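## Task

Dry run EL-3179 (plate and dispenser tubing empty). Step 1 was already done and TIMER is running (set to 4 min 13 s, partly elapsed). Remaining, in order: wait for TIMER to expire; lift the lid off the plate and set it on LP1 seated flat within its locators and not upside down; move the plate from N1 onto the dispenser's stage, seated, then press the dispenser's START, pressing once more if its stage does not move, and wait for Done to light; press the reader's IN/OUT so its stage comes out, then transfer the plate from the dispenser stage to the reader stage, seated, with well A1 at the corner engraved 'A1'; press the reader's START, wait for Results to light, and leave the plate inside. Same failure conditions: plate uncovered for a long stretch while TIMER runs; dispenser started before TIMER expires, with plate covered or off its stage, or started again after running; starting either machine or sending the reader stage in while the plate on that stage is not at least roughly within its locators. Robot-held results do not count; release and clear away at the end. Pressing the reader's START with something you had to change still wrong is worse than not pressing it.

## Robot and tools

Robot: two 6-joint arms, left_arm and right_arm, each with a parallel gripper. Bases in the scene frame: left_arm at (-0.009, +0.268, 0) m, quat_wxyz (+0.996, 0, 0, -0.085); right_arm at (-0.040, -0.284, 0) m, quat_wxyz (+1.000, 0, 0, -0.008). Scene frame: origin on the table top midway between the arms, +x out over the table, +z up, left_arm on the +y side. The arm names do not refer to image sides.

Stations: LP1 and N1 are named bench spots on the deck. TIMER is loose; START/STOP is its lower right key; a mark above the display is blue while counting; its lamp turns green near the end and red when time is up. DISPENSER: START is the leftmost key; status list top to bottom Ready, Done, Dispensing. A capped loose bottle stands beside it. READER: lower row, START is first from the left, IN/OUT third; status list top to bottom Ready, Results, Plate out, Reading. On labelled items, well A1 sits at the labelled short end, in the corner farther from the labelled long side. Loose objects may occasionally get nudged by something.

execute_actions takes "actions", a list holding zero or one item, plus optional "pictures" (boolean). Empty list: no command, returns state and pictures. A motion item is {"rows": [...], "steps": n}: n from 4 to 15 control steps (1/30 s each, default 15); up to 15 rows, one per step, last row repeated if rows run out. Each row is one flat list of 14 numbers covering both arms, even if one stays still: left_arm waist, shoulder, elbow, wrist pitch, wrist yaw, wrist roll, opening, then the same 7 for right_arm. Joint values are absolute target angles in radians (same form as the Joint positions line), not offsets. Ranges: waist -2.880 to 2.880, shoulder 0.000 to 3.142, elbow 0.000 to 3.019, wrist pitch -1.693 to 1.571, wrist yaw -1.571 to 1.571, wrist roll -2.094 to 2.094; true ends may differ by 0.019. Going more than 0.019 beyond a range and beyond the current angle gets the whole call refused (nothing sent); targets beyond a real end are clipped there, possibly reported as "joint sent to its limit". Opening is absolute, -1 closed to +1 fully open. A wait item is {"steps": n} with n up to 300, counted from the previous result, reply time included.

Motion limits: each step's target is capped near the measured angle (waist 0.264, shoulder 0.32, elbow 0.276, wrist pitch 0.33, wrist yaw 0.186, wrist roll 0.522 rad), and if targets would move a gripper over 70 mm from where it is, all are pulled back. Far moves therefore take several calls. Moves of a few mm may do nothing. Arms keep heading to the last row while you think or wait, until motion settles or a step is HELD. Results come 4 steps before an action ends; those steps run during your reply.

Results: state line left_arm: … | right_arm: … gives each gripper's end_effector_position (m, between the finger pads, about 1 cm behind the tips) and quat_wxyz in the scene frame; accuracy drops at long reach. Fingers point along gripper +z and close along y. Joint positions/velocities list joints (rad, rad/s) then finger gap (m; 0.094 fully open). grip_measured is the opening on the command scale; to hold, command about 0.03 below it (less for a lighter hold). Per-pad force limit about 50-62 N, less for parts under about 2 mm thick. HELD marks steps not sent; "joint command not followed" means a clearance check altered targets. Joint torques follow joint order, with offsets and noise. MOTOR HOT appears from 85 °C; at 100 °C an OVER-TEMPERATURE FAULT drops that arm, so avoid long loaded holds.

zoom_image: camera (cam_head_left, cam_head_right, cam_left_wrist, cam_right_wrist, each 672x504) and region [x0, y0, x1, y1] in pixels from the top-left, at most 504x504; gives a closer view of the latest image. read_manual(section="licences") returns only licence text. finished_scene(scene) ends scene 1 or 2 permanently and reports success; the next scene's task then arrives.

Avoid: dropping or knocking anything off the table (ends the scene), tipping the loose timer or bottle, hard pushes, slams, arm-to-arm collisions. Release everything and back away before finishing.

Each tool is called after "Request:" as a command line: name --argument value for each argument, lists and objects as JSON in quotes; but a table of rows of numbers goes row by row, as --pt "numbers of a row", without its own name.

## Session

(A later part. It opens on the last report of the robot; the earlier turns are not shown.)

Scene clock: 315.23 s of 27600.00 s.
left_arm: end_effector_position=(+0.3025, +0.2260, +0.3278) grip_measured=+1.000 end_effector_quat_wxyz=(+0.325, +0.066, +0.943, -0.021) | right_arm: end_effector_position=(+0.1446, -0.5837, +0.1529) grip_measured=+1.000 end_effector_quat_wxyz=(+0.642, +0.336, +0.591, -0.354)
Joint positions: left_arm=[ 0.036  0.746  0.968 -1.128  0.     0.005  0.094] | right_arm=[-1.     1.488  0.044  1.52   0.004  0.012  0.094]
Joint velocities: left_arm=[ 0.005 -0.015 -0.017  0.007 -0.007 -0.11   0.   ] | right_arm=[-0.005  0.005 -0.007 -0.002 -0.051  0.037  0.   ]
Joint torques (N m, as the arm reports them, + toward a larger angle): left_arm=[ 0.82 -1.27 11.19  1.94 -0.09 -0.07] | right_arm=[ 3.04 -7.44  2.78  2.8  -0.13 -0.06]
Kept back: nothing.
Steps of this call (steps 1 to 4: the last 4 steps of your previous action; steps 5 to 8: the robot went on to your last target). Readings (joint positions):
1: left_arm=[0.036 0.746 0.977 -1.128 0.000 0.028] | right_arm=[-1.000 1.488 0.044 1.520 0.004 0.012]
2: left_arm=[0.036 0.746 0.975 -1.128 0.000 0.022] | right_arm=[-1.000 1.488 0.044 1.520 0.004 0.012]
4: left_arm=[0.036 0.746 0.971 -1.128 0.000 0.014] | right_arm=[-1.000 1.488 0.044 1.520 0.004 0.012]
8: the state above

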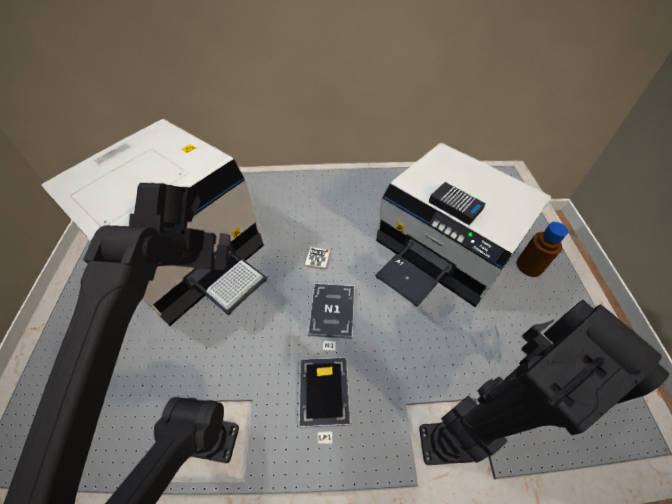

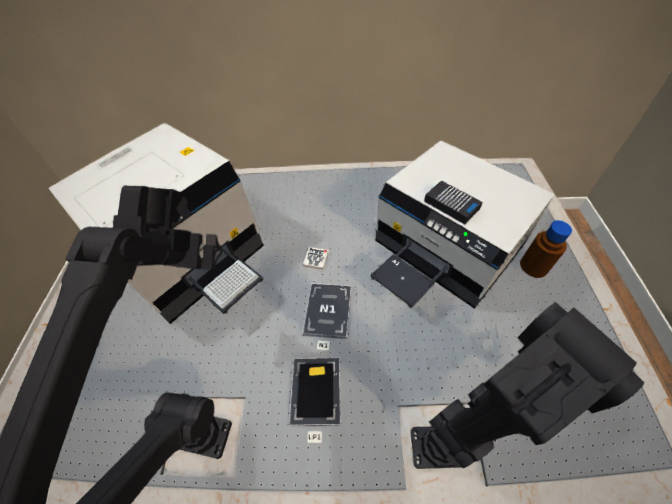

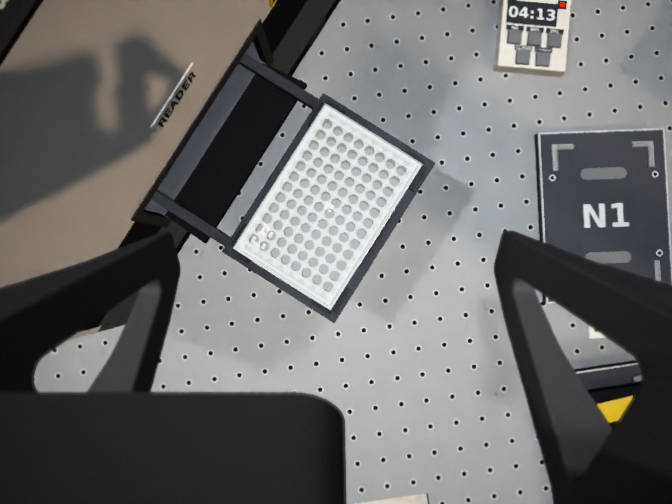

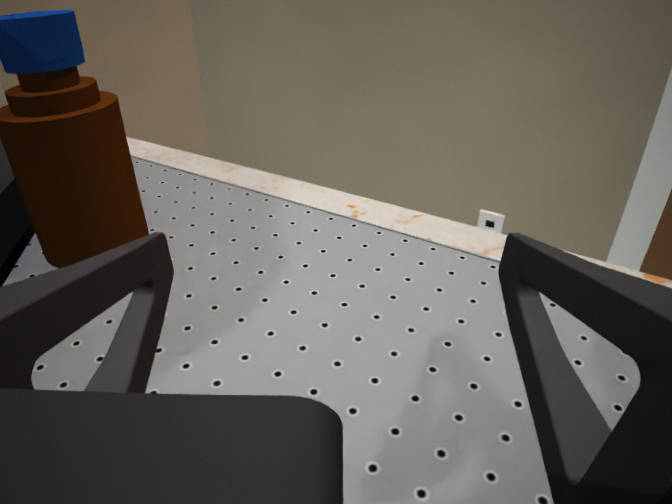

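Request:
execute_actions --actions '[{"rows": [[0.040,0.755,0.970,-1.110,0,-0.011,0.7,-1.0,1.48,0.04,1.537,0,0,1],[0.046,0.755,0.970,-1.110,0,-0.011,0.4,-1.0,1.48,0.04,1.537,0,0,1],[0.055,0.755,0.970,-1.110,0,-0.011,0.1,-1.0,1.48,0.04,1.537,0,0,1],[0.068,0.755,0.970,-1.110,0,-0.011,-0.2,-1.0,1.48,0.04,1.537,0,0,1],[0.084,0.755,0.970,-1.110,0,-0.011,-0.45,-1.0,1.48,0.04,1.537,0,0,1],[0.104,0.755,0.970,-1.110,0,-0.011,-0.65,-1.0,1.48,0.04,1.537,0,0,1],[0.127,0.755,0.970,-1.110,0,-0.011,-0.8,-1.0,1.48,0.04,1.537,0,0,1],[0.153,0.755,0.970,-1.110,0,-0.011,-0.9,-1.0,1.48,0.04,1.537,0,0,1],[0.181,0.755,0.970,-1.110,0,-0.011,-0.96,-1.0,1.48,0.04,1.537,0,0,1],[0.211,0.755,0.970,-1.110,0,-0.011,-1,-1.0,1.48,0.04,1.537,0,0,1],[0.243,0.755,0.970,-1.110,0,-0.011,-1,-1.0,1.48,0.04,1.537,0,0,1],[0.276,0.755,0.970,-1.110,0,-0.011,-1,-1.0,1.48,0.04,1.537,0,0,1],[0.309,0.755,0.970,-1.110,0,-0.011,-1,-1.0,1.48,0.04,1.537,0,0,1],[0.342,0.755,0.970,-1.110,0,-0.011,-1,-1.0,1.48,0.04,1.537,0,0,1],[0.375,0.755,0.970,-1.110,0,-0.011,-1,-1.0,1.48,0.04,1.537,0,0,1]], "steps": 15}]'

Request:
execute_actions --actions '[{"rows": [[0.407,0.755,0.970,-1.110,0,-0.011,-1,-1.0,1.48,0.04,1.537,0,0,1],[0.437,0.755,0.970,-1.110,0,-0.011,-1,-1.0,1.48,0.04,1.537,0,0,1],[0.465,0.755,0.970,-1.110,0,-0.011,-1,-1.0,1.48,0.04,1.537,0,0,1],[0.491,0.755,0.970,-1.110,0,-0.011,-1,-1.0,1.48,0.04,1.537,0,0,1],[0.514,0.755,0.970,-1.110,0,-0.011,-1,-1.0,1.48,0.04,1.537,0,0,1],[0.534,0.755,0.970,-1.110,0,-0.011,-1,-1.0,1.48,0.04,1.537,0,0,1],[0.551,0.755,0.970,-1.110,0,-0.011,-1,-1.0,1.48,0.04,1.537,0,0,1],[0.565,0.755,0.970,-1.110,0,-0.011,-1,-1.0,1.48,0.04,1.537,0,0,1],[0.575,0.755,0.970,-1.110,0,-0.011,-1,-1.0,1.48,0.04,1.537,0,0,1],[0.582,0.755,0.970,-1.110,0,-0.011,-1,-1.0,1.48,0.04,1.537,0,0,1],[0.587,0.755,0.970,-1.110,0,-0.011,-1,-1.0,1.48,0.04,1.537,0,0,1],[0.589,0.755,0.970,-1.110,0,-0.011,-1,-1.0,1.48,0.04,1.537,0,0,1]], "steps": 15}]'

Request:
execute_actions --actions '[{"steps": 10}]' --pictures true

Request:
zoom_image --camera "cam_left_wrist" --region '[240, 80, 540, 280]'

Request:
zoom_image --camera "cam_head_left" --region '[180, 245, 370, 445]'

Scene clock: 316.63 s of 27600.00 s.
left_arm: end_effector_position=(+0.3054, +0.2696, +0.3278) grip_measured=-0.980 end_effector_quat_wxyz=(+0.326, -0.003, +0.945, +0.001) | right_arm: end_effector_position=(+0.1446, -0.5837, +0.1529) grip_measured=+1.000 end_effector_quat_wxyz=(+0.642, +0.336, +0.591, -0.354)
Joint positions: left_arm=[ 0.175  0.746  0.968 -1.128  0.    -0.001  0.001] | right_arm=[-1.     1.488  0.044  1.52   0.004  0.012  0.094]
Joint velocities: left_arm=[ 0.923 -0.005 -0.007  0.022  0.051 -0.022 -0.007] | right_arm=[ 0.005 -0.015 -0.017 -0.012 -0.051  0.037  0.   ]
Joint torques (N m, as the arm reports them, + toward a larger angle): left_arm=[ 1.91 -1.24 11.31  1.91 -0.13 -0.07] | right_arm=[ 3.09 -7.45  2.79  2.77 -0.13 -0.05]
Steps of this call (steps 1 to 30: the robot went on to your last target; step 31: nothing new was sent; steps 32 to 42: the first 11 steps of this action). Readings (joint positions):
32: left_arm=[0.036 0.746 0.968 -1.128 0.000 -0.001] | right_arm=[-1.000 1.488 0.044 1.520 0.004 0.012]
33: left_arm=[0.036 0.746 0.968 -1.128 0.000 -0.001] | right_arm=[-1.000 1.488 0.044 1.520 0.004 0.012]
35: left_arm=[0.039 0.746 0.968 -1.128 0.000 -0.001] | right_arm=[-1.000 1.488 0.044 1.520 0.004 0.012]
39: left_arm=[0.092 0.746 0.968 -1.128 0.000 -0.001] | right_arm=[-1.000 1.488 0.044 1.520 0.004 0.012]
42: the state above

Scene clock: 317.13 s of 27600.00 s.
left_arm: end_effector_position=(+0.2805, +0.3910, +0.3278) grip_measured=-0.983 end_effector_quat_wxyz=(+0.319, -0.190, +0.926, +0.065) | right_arm: end_effector_position=(+0.1446, -0.5837, +0.1529) grip_measured=+1.000 end_effector_quat_wxyz=(+0.642, +0.336, +0.591, -0.354)
Joint positions: left_arm=[ 0.572  0.746  0.968 -1.128  0.    -0.002  0.001] | right_arm=[-1.     1.488  0.044  1.52   0.004  0.012  0.094]
Joint velocities: left_arm=[ 0.23  -0.015 -0.007 -0.012  0.007 -0.066 -0.   ] | right_arm=[-0.005 -0.005  0.012  0.012 -0.007  0.022  0.   ]
Joint torques (N m, as the arm reports them, + toward a larger angle): left_arm=[ 0.39 -1.19 11.36  1.98 -0.09 -0.06] | right_arm=[ 3.11 -7.42  2.77  2.8  -0.13 -0.06]
Steps of this call (steps 1 to 4: the last 4 steps of your previous action; steps 5 to 15: the first 11 steps of this action). Readings (joint positions):
5: left_arm=[0.345 0.746 0.968 -1.128 0.000 -0.001] | right_arm=[-1.000 1.488 0.044 1.520 0.004 0.012]
6: left_arm=[0.378 0.746 0.968 -1.128 0.000 -0.001] | right_arm=[-1.000 1.488 0.044 1.520 0.004 0.012]
8: left_arm=[0.440 0.746 0.968 -1.128 0.000 -0.001] | right_arm=[-1.000 1.488 0.044 1.520 0.004 0.012]
12: left_arm=[0.535 0.746 0.968 -1.128 0.000 -0.002] | right_arm=[-1.000 1.488 0.044 1.520 0.004 0.012]
15: the state above

Scene clock: 317.47 s of 27600.00 s.
left_arm: end_effector_position=(+0.2793, +0.3938, +0.3278) grip_measured=-0.983 end_effector_quat_wxyz=(+0.319, -0.194, +0.925, +0.066) | right_arm: end_effector_position=(+0.1446, -0.5837, +0.1529) grip_measured=+1.000 end_effector_quat_wxyz=(+0.642, +0.336, +0.591, -0.354)
Joint positions: left_arm=[ 0.582  0.746  0.968 -1.128  0.    -0.002  0.001] | right_arm=[-1.     1.488  0.044  1.52   0.004  0.012  0.094]
Joint velocities: left_arm=[ 0.005  0.005  0.002  0.017 -0.022 -0.037  0.   ] | right_arm=[ 0.015 -0.015  0.037 -0.002 -0.066  0.007  0.   ]
Joint torques (N m, as the arm reports them, + toward a larger angle): left_arm=[ 1.32 -1.08 11.36  1.93 -0.1  -0.07] | right_arm=[ 3.03 -7.38  2.78  2.8  -0.13 -0.05]
Kept back: nothing.
Steps of this call (steps 1 to 4: the last 4 steps of your previous action; steps 5 to 10: the robot went on to your last target). Readings (joint positions):
1: left_arm=[0.578 0.746 0.968 -1.128 0.000 -0.002] | right_arm=[-1.000 1.488 0.044 1.520 0.004 0.012]
2: left_arm=[0.581 0.746 0.968 -1.128 0.000 -0.002] | right_arm=[-1.000 1.488 0.044 1.520 0.004 0.012]
4: left_arm=[0.582 0.746 0.968 -1.128 0.000 -0.002] | right_arm=[-1.000 1.488 0.044 1.520 0.004 0.012]
8: left_arm=[0.582 0.746 0.968 -1.128 0.000 -0.002] | right_arm=[-1.000 1.488 0.044 1.520 0.004 0.012]
10: the state above

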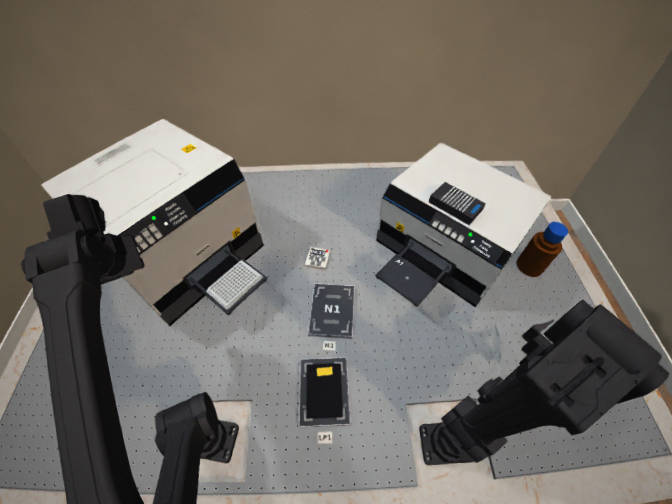

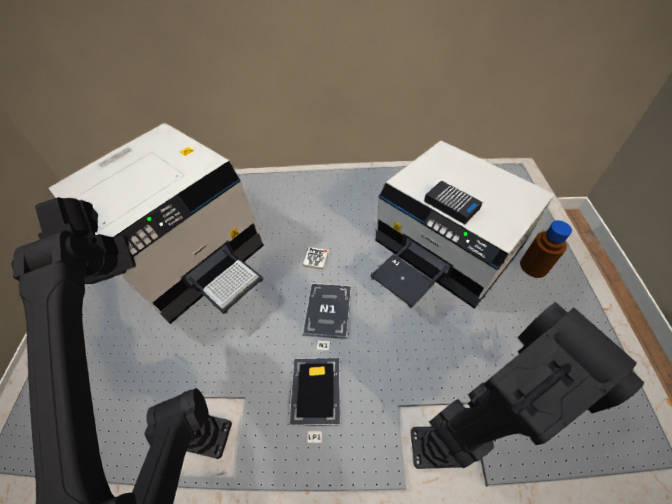

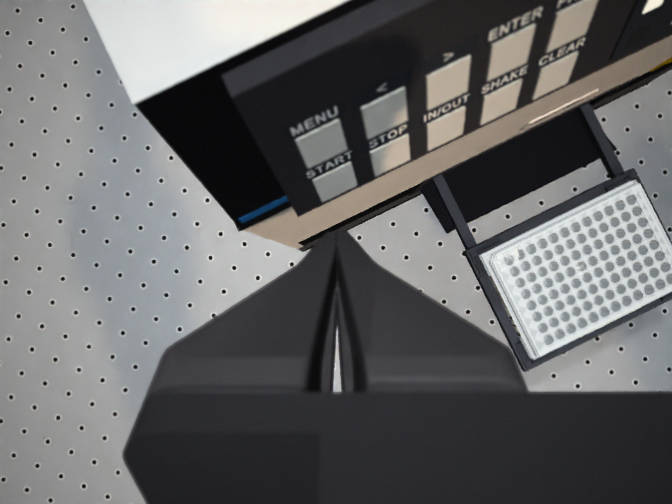

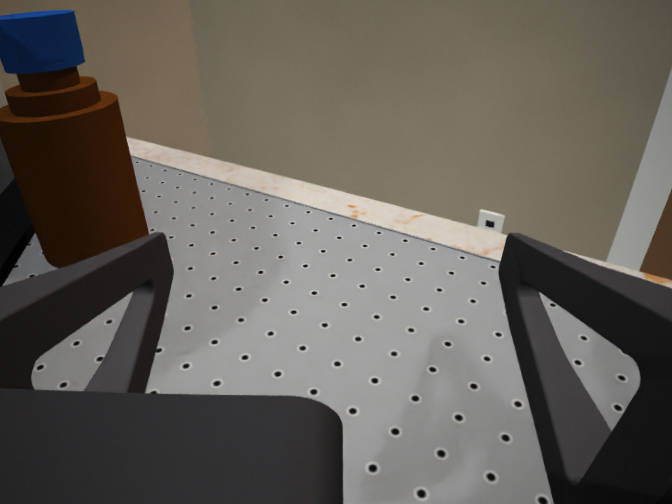

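Region (240, 80, 540, 280) of cam_left_wrist's 672x504 image, scaled by 1.680, with more detail than that image has.

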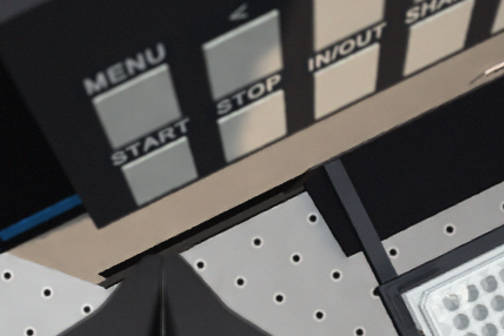

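Region (180, 245, 370, 445) of cam_head_left's 672x504 image, scaled by 2.520, with more detail than that image has; it fills the left 479 columns of this view, and the rest is white.

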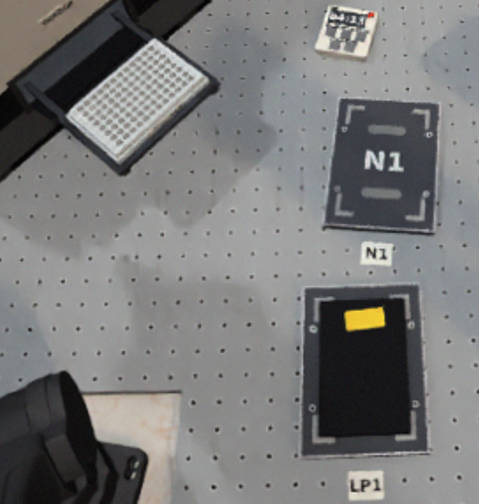

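This view shows the plate's near (A1) end; let me check it.

Request:
zoom_image --camera "cam_left_wrist" --region '[455, 220, 615, 380]'

Region (455, 220, 615, 380) of cam_left_wrist's 672x504 image, scaled by 3.150, with more detail than that image has.

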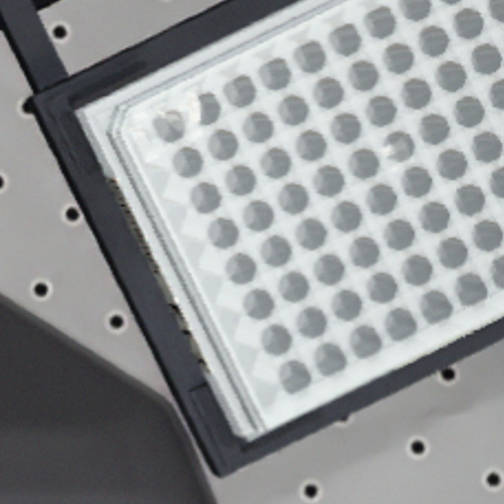

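Request:
execute_actions --actions '[{"rows": [[0.589,0.752,0.968,-1.107,0,-0.011,-1,-1.0,1.48,0.04,1.537,0,0,1],[0.589,0.750,0.965,-1.102,0,-0.011,-1,-1.0,1.48,0.04,1.537,0,0,1],[0.589,0.750,0.9615,-1.095,0,-0.011,-1,-1.0,1.48,0.04,1.537,0,0,1],[0.589,0.750,0.9575,-1.087,0,-0.011,-1,-1.0,1.48,0.04,1.537,0,0,1],[0.589,0.750,0.953,-1.078,0,-0.011,-1,-1.0,1.48,0.04,1.537,0,0,1],[0.589,0.750,0.9485,-1.069,0,-0.011,-1,-1.0,1.48,0.04,1.537,0,0,1],[0.589,0.750,0.944,-1.060,0,-0.011,-1,-1.0,1.48,0.04,1.537,0,0,1],[0.589,0.750,0.940,-1.051,0,-0.011,-1,-1.0,1.48,0.04,1.537,0,0,1],[0.589,0.750,0.9365,-1.044,0,-0.011,-1,-1.0,1.48,0.04,1.537,0,0,1],[0.589,0.750,0.9335,-1.038,0,-0.011,-1,-1.0,1.48,0.04,1.537,0,0,1],[0.589,0.750,0.9315,-1.033,0,-0.011,-1,-1.0,1.48,0.04,1.537,0,0,1],[0.589,0.750,0.930,-1.030,0,-0.011,-1,-1.0,1.48,0.04,1.537,0,0,1]], "steps": 15}]'

Request:
execute_actions --actions '[{"steps": 10}]' --pictures true

Request:
zoom_image --camera "cam_left_wrist" --region '[240, 120, 540, 320]'

Scene clock: 318.70 s of 27600.00 s.
left_arm: end_effector_position=(+0.2871, +0.3972, +0.3203) grip_measured=-0.983 end_effector_quat_wxyz=(+0.333, -0.193, +0.920, +0.069) | right_arm: end_effector_position=(+0.1446, -0.5837, +0.1529) grip_measured=+1.000 end_effector_quat_wxyz=(+0.642, +0.336, +0.591, -0.354)
Joint positions: left_arm=[ 0.582  0.746  0.935 -1.065  0.    -0.002  0.001] | right_arm=[-1.     1.488  0.044  1.52   0.004  0.012  0.094]
Joint velocities: left_arm=[-0.005  0.005 -0.125  0.188 -0.022  0.066  0.002] | right_arm=[ 0.005 -0.005 -0.002  0.007 -0.095  0.007  0.   ]
Joint torques (N m, as the arm reports them, + toward a larger angle): left_arm=[ 1.24 -1.64 11.64  2.01 -0.09 -0.05] | right_arm=[ 3.08 -7.48  2.79  2.78 -0.13 -0.06]
Steps of this call (steps 1 to 15: the robot went on to your last target; steps 16 to 26: nothing new was sent; steps 27 to 37: the first 11 steps of this action). Readings (joint positions):
27: left_arm=[0.582 0.746 0.968 -1.128 0.000 -0.002] | right_arm=[-1.000 1.488 0.044 1.520 0.004 0.012]
28: left_arm=[0.582 0.746 0.968 -1.127 0.000 -0.002] | right_arm=[-1.000 1.488 0.044 1.520 0.004 0.012]
30: left_arm=[0.582 0.746 0.965 -1.118 0.000 -0.002] | right_arm=[-1.000 1.488 0.044 1.520 0.004 0.012]
34: left_arm=[0.582 0.746 0.949 -1.087 0.000 -0.002] | right_arm=[-1.000 1.488 0.044 1.520 0.004 0.012]
37: the state above

Scene clock: 319.03 s of 27600.00 s.
left_arm: end_effector_position=(+0.2889, +0.3980, +0.3190) grip_measured=-0.983 end_effector_quat_wxyz=(+0.337, -0.193, +0.919, +0.070) | right_arm: end_effector_position=(+0.1446, -0.5837, +0.1529) grip_measured=+1.000 end_effector_quat_wxyz=(+0.642, +0.336, +0.591, -0.354)
Joint positions: left_arm=[ 0.582  0.746  0.928 -1.05   0.    -0.002  0.001] | right_arm=[-1.     1.488  0.044  1.52   0.004  0.012  0.094]
Joint velocities: left_arm=[-0.015 -0.005 -0.002 -0.002 -0.095 -0.066  0.   ] | right_arm=[-0.015 -0.005 -0.007 -0.002  0.022  0.081  0.   ]
Joint torques (N m, as the arm reports them, + toward a larger angle): left_arm=[ 1.22 -1.66 11.39  2.06 -0.09 -0.05] | right_arm=[ 3.09 -7.49  2.79  2.81 -0.13 -0.05]
Kept back: nothing.
Steps of this call (steps 1 to 4: the last 4 steps of your previous action; steps 5 to 10: the robot went on to your last target). Readings (joint positions):
1: left_arm=[0.582 0.746 0.932 -1.059 0.000 -0.002] | right_arm=[-1.000 1.488 0.044 1.520 0.004 0.012]
2: left_arm=[0.582 0.746 0.930 -1.056 0.000 -0.002] | right_arm=[-1.000 1.488 0.044 1.520 0.004 0.012]
4: left_arm=[0.582 0.746 0.928 -1.053 0.000 -0.002] | right_arm=[-1.000 1.488 0.044 1.520 0.004 0.012]
8: left_arm=[0.582 0.746 0.928 -1.050 0.000 -0.002] | right_arm=[-1.000 1.488 0.044 1.520 0.004 0.012]
10: the state above

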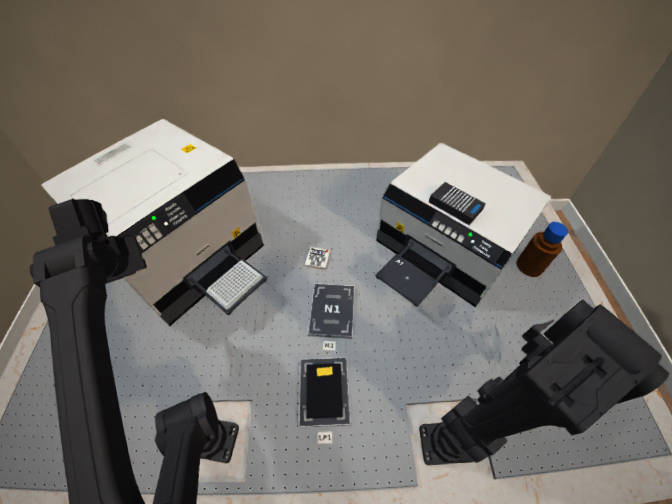

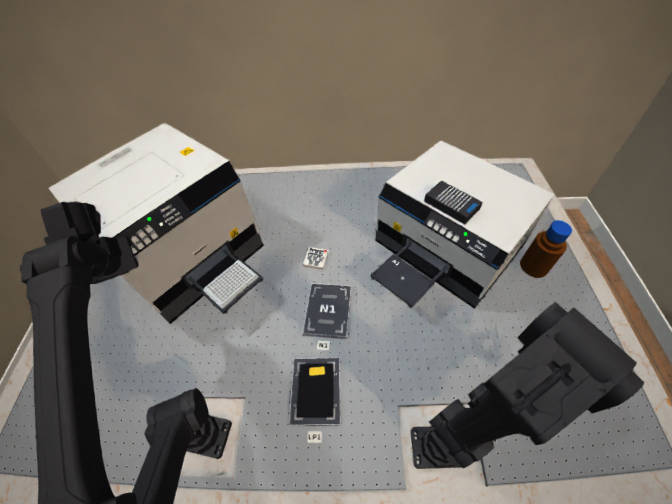

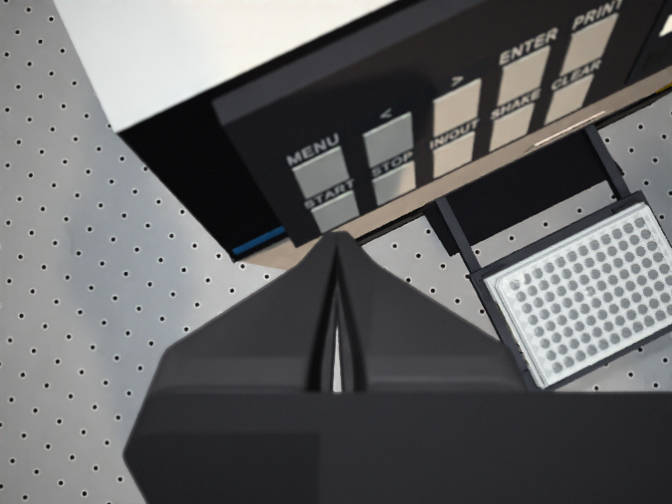

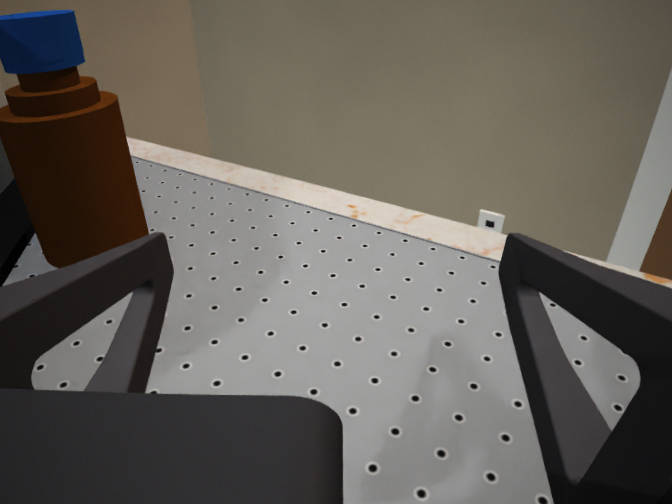

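Region (240, 120, 540, 320) of cam_left_wrist's 672x504 image, scaled by 1.680, with more detail than that image has.

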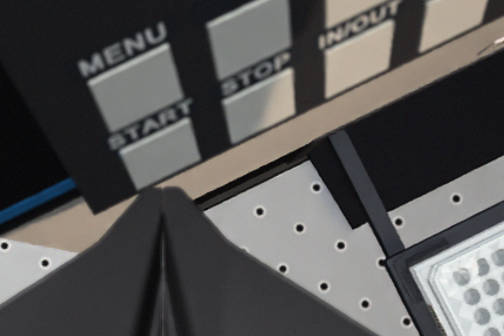

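Request:
execute_actions --actions '[]'

Scene clock: 319.40 s of 27600.00 s.
left_arm: end_effector_position=(+0.2889, +0.3980, +0.3190) grip_measured=-0.983 end_effector_quat_wxyz=(+0.337, -0.193, +0.919, +0.070) | right_arm: end_effector_position=(+0.1446, -0.5837, +0.1529) grip_measured=+1.000 end_effector_quat_wxyz=(+0.642, +0.336, +0.591, -0.354)
Joint positions: left_arm=[ 0.582  0.746  0.928 -1.05   0.    -0.002  0.001] | right_arm=[-1.     1.488  0.044  1.52   0.004  0.012  0.094]
Joint velocities: left_arm=[-0.015 -0.015  0.007  0.007  0.037 -0.095  0.001] | right_arm=[-0.005 -0.015  0.012  0.002 -0.051  0.022  0.   ]
Joint torques (N m, as the arm reports them, + toward a larger angle): left_arm=[ 1.28 -1.89 11.51  2.06 -0.1  -0.06] | right_arm=[ 3.1  -7.43  2.76  2.8  -0.13 -0.06]
Kept back: nothing.
Steps of this call (steps 1 to 11: the robot went on to your last target). Readings (joint positions):
1: left_arm=[0.582 0.746 0.928 -1.050 0.000 -0.002] | right_arm=[-1.000 1.488 0.044 1.520 0.004 0.012]
2: left_arm=[0.582 0.746 0.928 -1.050 0.000 -0.002] | right_arm=[-1.000 1.488 0.044 1.520 0.004 0.012]
4: left_arm=[0.582 0.746 0.928 -1.050 0.000 -0.002] | right_arm=[-1.000 1.488 0.044 1.520 0.004 0.012]
8: left_arm=[0.582 0.746 0.928 -1.050 0.000 -0.002] | right_arm=[-1.000 1.488 0.044 1.520 0.004 0.012]
11: the state above

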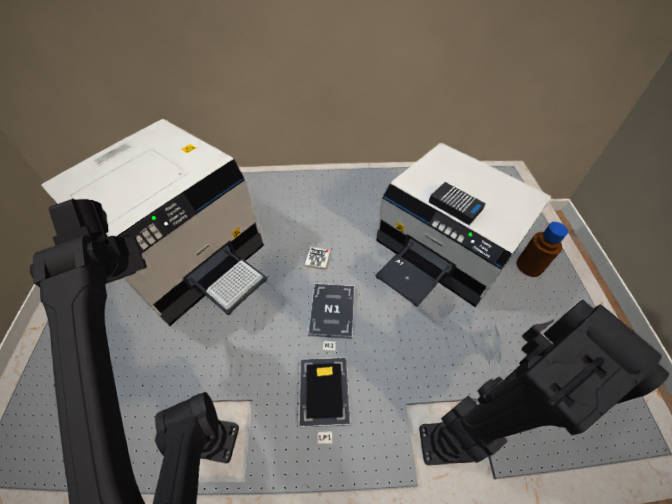

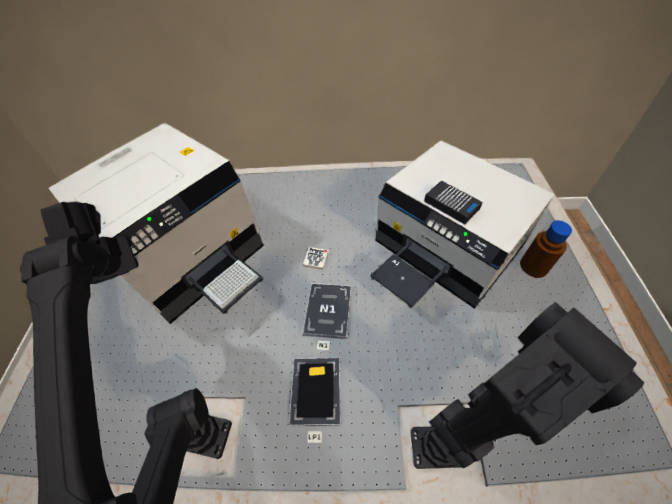

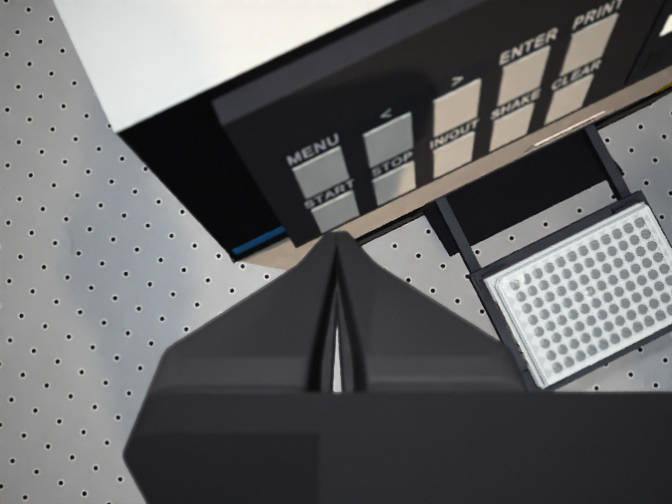

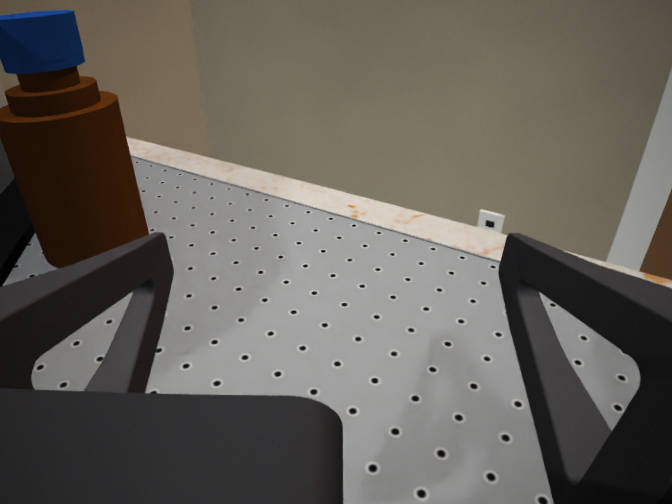

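Request:
zoom_image --camera "cam_head_left" --region '[170, 230, 370, 450]'

Request:
zoom_image --camera "cam_left_wrist" --region '[430, 150, 672, 400]'

Region (170, 230, 370, 450) of cam_head_left's 672x504 image, scaled by 2.291, with more detail than that image has; it fills the left 458 columns of this view, and the rest is white.

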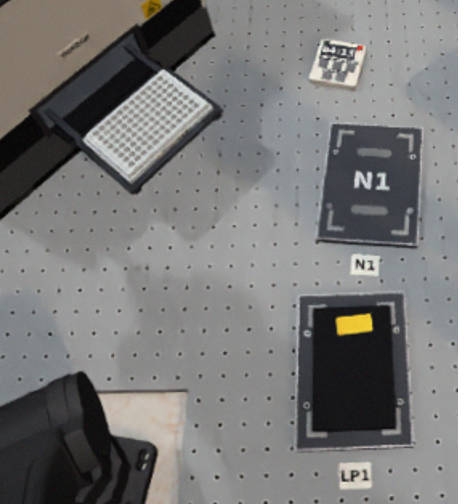

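Region (430, 150, 672, 400) of cam_left_wrist's 672x504 image, scaled by 2.016, with more detail than that image has; it fills the left 488 columns of this view, and the rest is white.

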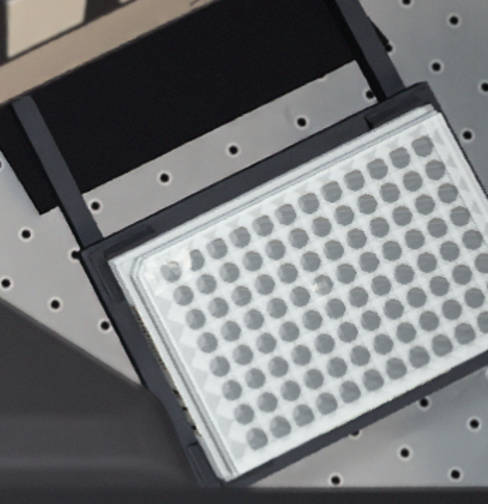

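Request:
execute_actions --actions '[{"rows": [[0.589,0.750,0.928,-1.026,0,-0.011,-1,-1.0,1.48,0.04,1.537,0,0,1],[0.589,0.750,0.926,-1.021,0,-0.011,-1,-1.0,1.48,0.04,1.537,0,0,1],[0.589,0.750,0.924,-1.017,0,-0.011,-1,-1.0,1.48,0.04,1.537,0,0,1],[0.589,0.750,0.922,-1.012,0,-0.011,-1,-1.0,1.48,0.04,1.537,0,0,1],[0.589,0.750,0.920,-1.007,0,-0.011,-1,-1.0,1.48,0.04,1.537,0,0,1],[0.589,0.750,0.918,-1.003,0,-0.011,-1,-1.0,1.48,0.04,1.537,0,0,1],[0.589,0.750,0.916,-0.998,0,-0.011,-1,-1.0,1.48,0.04,1.537,0,0,1],[0.589,0.750,0.915,-0.994,0,-0.011,-1,-1.0,1.48,0.04,1.537,0,0,1]], "steps": 15}]' --pictures true

Scene clock: 320.27 s of 27600.00 s.
left_arm: end_effector_position=(+0.2930, +0.3998, +0.3170) grip_measured=-0.984 end_effector_quat_wxyz=(+0.346, -0.192, +0.916, +0.072) | right_arm: end_effector_position=(+0.1446, -0.5837, +0.1529) grip_measured=+1.000 end_effector_quat_wxyz=(+0.642, +0.336, +0.591, -0.354)
Joint positions: left_arm=[ 0.582  0.746  0.915 -1.017  0.    -0.002  0.001] | right_arm=[-1.     1.488  0.044  1.52   0.004  0.012  0.094]
Joint velocities: left_arm=[-0.015 -0.005  0.007 -0.007  0.051 -0.007  0.   ] | right_arm=[-0.005 -0.024  0.017 -0.002  0.051  0.037  0.   ]
Joint torques (N m, as the arm reports them, + toward a larger angle): left_arm=[ 1.53 -2.28 11.35  2.29 -0.08 -0.05] | right_arm=[ 3.02 -7.38  2.76  2.78 -0.13 -0.06]
Steps of this call (steps 1 to 15: the robot went on to your last target; steps 16 to 26: the first 11 steps of this action). Readings (joint positions):
16: left_arm=[0.582 0.746 0.928 -1.050 0.000 -0.002] | right_arm=[-1.000 1.488 0.044 1.520 0.004 0.012]
17: left_arm=[0.582 0.746 0.928 -1.047 0.000 -0.002] | right_arm=[-1.000 1.488 0.044 1.520 0.004 0.012]
19: left_arm=[0.582 0.746 0.927 -1.040 0.000 -0.002] | right_arm=[-1.000 1.488 0.044 1.520 0.004 0.012]
23: left_arm=[0.582 0.746 0.918 -1.022 0.000 -0.002] | right_arm=[-1.000 1.488 0.044 1.520 0.004 0.012]
26: the state above

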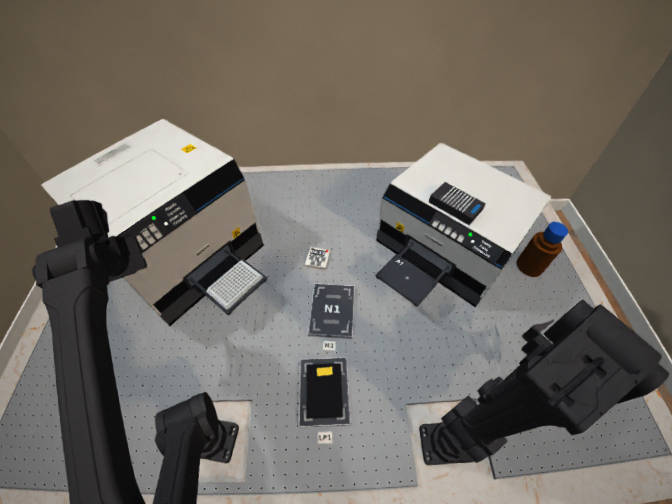

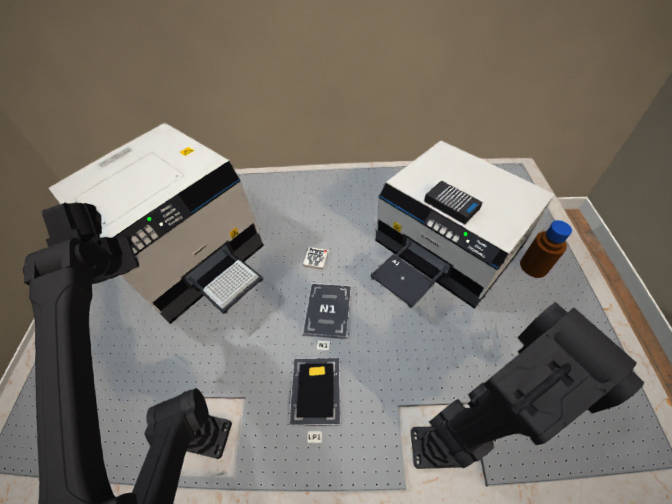

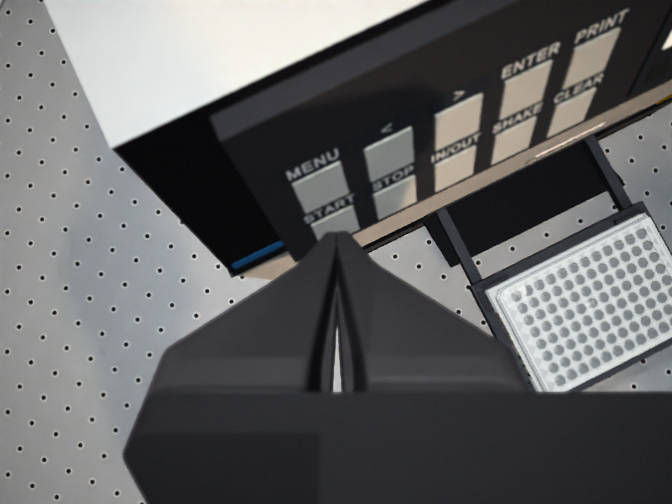

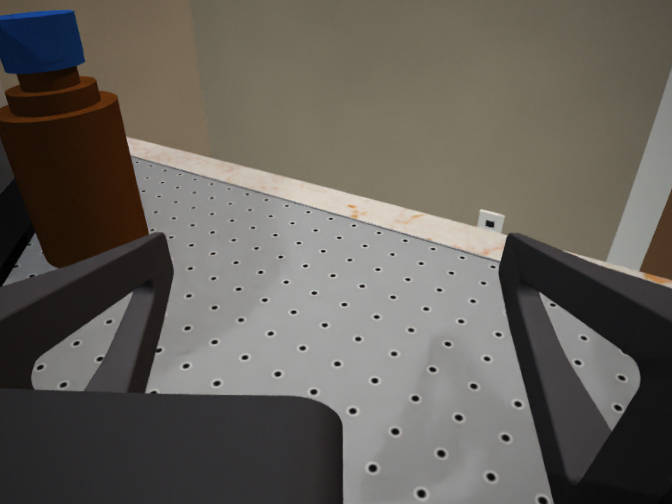

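Request:
execute_actions --actions '[{"rows": [[0.589,0.750,0.914,-0.991,0,-0.011,-1,-1.0,1.48,0.04,1.537,0,0,1],[0.589,0.750,0.912,-0.987,0,-0.011,-1,-1.0,1.48,0.04,1.537,0,0,1],[0.589,0.750,0.910,-0.983,0,-0.011,-1,-1.0,1.48,0.04,1.537,0,0,1],[0.589,0.750,0.909,-0.980,0,-0.011,-1,-1.0,1.48,0.04,1.537,0,0,1],[0.589,0.750,0.907,-0.976,0,-0.011,-1,-1.0,1.48,0.04,1.537,0,0,1]], "steps": 15}]' --pictures true

Scene clock: 322.53 s of 27600.00 s.
left_arm: end_effector_position=(+0.2937, +0.4001, +0.3166) grip_measured=-0.984 end_effector_quat_wxyz=(+0.348, -0.192, +0.915, +0.072) | right_arm: end_effector_position=(+0.1446, -0.5837, +0.1529) grip_measured=+1.000 end_effector_quat_wxyz=(+0.642, +0.336, +0.591, -0.354)
Joint positions: left_arm=[ 0.582  0.746  0.912 -1.01   0.    -0.002  0.001] | right_arm=[-1.     1.488  0.044  1.52   0.004  0.012  0.094]
Joint velocities: left_arm=[-0.005 -0.005 -0.017 -0.017  0.066  0.022  0.   ] | right_arm=[-0.005 -0.005 -0.012 -0.012  0.037 -0.081  0.   ]
Joint torques (N m, as the arm reports them, + toward a larger angle): left_arm=[ 1.41 -1.73 10.94  2.56 -0.09 -0.06] | right_arm=[ 3.11 -7.45  2.75  2.79 -0.13 -0.06]
Steps of this call (steps 1 to 4: the last 4 steps of your previous action; steps 5 to 15: the robot went on to your last target; steps 16 to 57: nothing new was sent; steps 58 to 68: the first 11 steps of this action). Readings (joint positions):
58: left_arm=[0.582 0.746 0.915 -1.017 0.000 -0.002] | right_arm=[-1.000 1.488 0.044 1.520 0.004 0.012]
59: left_arm=[0.582 0.746 0.915 -1.017 0.000 -0.002] | right_arm=[-1.000 1.488 0.044 1.520 0.004 0.012]
61: left_arm=[0.582 0.746 0.913 -1.013 0.000 -0.002] | right_arm=[-1.000 1.488 0.044 1.520 0.004 0.012]
65: left_arm=[0.582 0.746 0.912 -1.010 0.000 -0.002] | right_arm=[-1.000 1.488 0.044 1.520 0.004 0.012]
68: the state above

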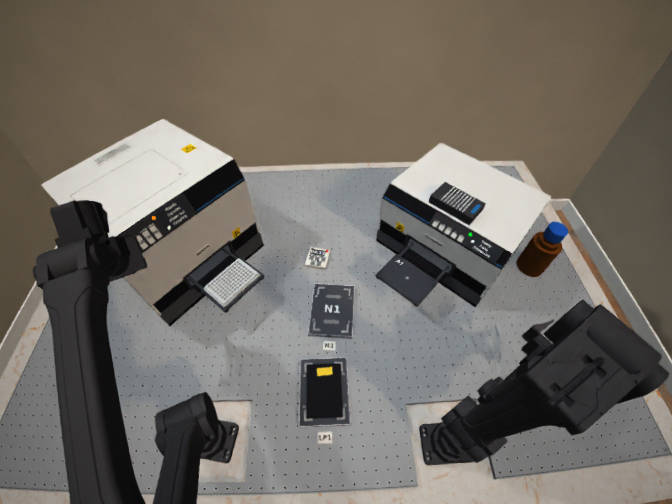

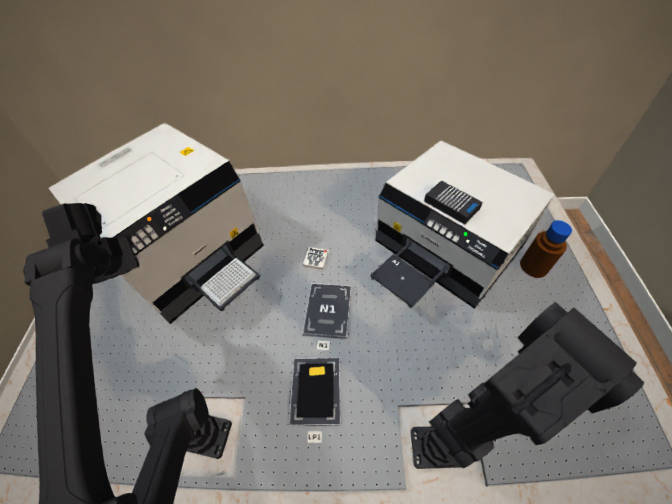

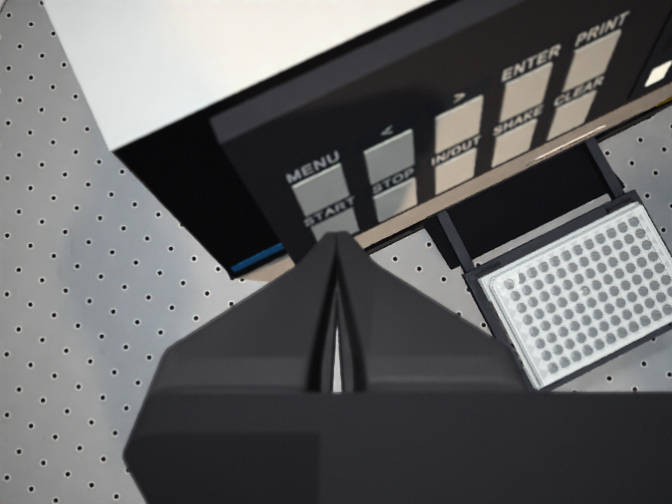

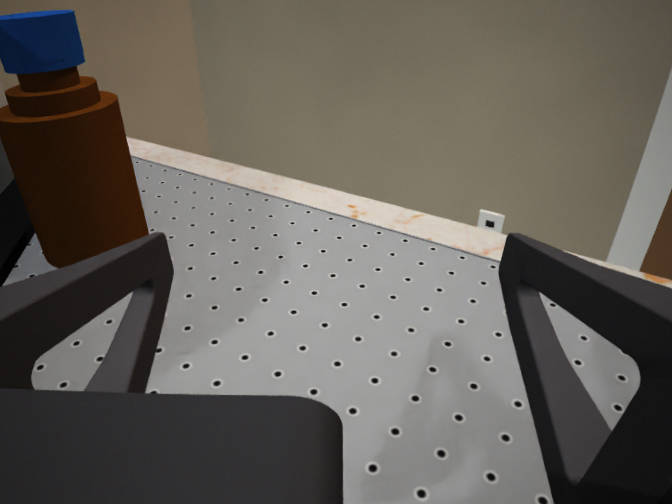

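The reader started (amber lamp, stage moving in). Retreating.

Request:
execute_actions --actions '[{"rows": [[0.589,0.735,0.914,-1.005,0,-0.011,-1,-1.0,1.48,0.04,1.537,0,0,1],[0.589,0.722,0.914,-1.012,0,-0.011,-1,-1.0,1.48,0.04,1.537,0,0,1],[0.589,0.712,0.914,-1.020,0,-0.011,-1,-1.0,1.48,0.04,1.537,0,0,1],[0.589,0.701,0.914,-1.028,0,-0.011,-1,-1.0,1.48,0.04,1.537,0,0,1],[0.589,0.689,0.914,-1.038,0,-0.011,-1,-1.0,1.48,0.04,1.537,0,0,1],[0.589,0.676,0.914,-1.049,0,-0.011,-1,-1.0,1.48,0.04,1.537,0,0,1],[0.589,0.663,0.910,-1.061,0,-0.011,-1,-1.0,1.48,0.04,1.537,0,0,1],[0.589,0.650,0.904,-1.074,0,-0.011,-1,-1.0,1.48,0.04,1.537,0,0,1],[0.589,0.637,0.896,-1.088,0,-0.011,-1,-1.0,1.48,0.04,1.537,0,0,1],[0.589,0.624,0.886,-1.102,0,-0.011,-1,-1.0,1.48,0.04,1.537,0,0,1],[0.589,0.611,0.874,-1.116,0,-0.011,-1,-1.0,1.48,0.04,1.537,0,0,1],[0.589,0.598,0.860,-1.130,0,-0.011,-1,-1.0,1.48,0.04,1.537,0,0,1],[0.589,0.586,0.845,-1.144,0,-0.011,-1,-1.0,1.48,0.04,1.537,0,0,1],[0.589,0.574,0.829,-1.158,0,-0.011,-1,-1.0,1.48,0.04,1.537,0,0,1],[0.589,0.563,0.812,-1.172,0,-0.011,-1,-1.0,1.48,0.04,1.537,0,0,1]], "steps": 15}]'

Scene clock: 323.20 s of 27600.00 s.
left_arm: end_effector_position=(+0.2641, +0.3872, +0.3246) grip_measured=-0.984 end_effector_quat_wxyz=(+0.353, -0.192, +0.913, +0.073) | right_arm: end_effector_position=(+0.1446, -0.5837, +0.1529) grip_measured=+1.000 end_effector_quat_wxyz=(+0.642, +0.336, +0.591, -0.354)
Joint positions: left_arm=[ 0.582  0.65   0.895 -1.078  0.    -0.002  0.001] | right_arm=[-1.     1.488  0.044  1.52   0.004  0.012  0.094]
Joint velocities: left_arm=[ 0.005 -0.523 -0.217 -0.374 -0.022 -0.051  0.   ] | right_arm=[-0.015  0.015 -0.012 -0.002  0.022  0.022  0.   ]
Joint torques (N m, as the arm reports them, + toward a larger angle): left_arm=[ 1.19 -1.01 10.32  1.03 -0.12 -0.06] | right_arm=[ 3.05 -7.46  2.76  2.78 -0.13 -0.06]
Steps of this call (steps 1 to 4: the last 4 steps of your previous action; steps 5 to 9: the robot went on to your last target; steps 10 to 20: the first 11 steps of this action). Readings (joint positions):
10: left_arm=[0.582 0.745 0.912 -1.010 0.000 -0.002] | right_arm=[-1.000 1.488 0.044 1.520 0.004 0.012]
11: left_arm=[0.582 0.743 0.912 -1.010 0.000 -0.002] | right_arm=[-1.000 1.488 0.044 1.520 0.004 0.012]
13: left_arm=[0.582 0.736 0.911 -1.012 0.000 -0.002] | right_arm=[-1.000 1.488 0.044 1.520 0.004 0.012]
17: left_arm=[0.582 0.699 0.910 -1.042 0.000 -0.002] | right_arm=[-1.000 1.488 0.044 1.520 0.004 0.012]
20: the state above


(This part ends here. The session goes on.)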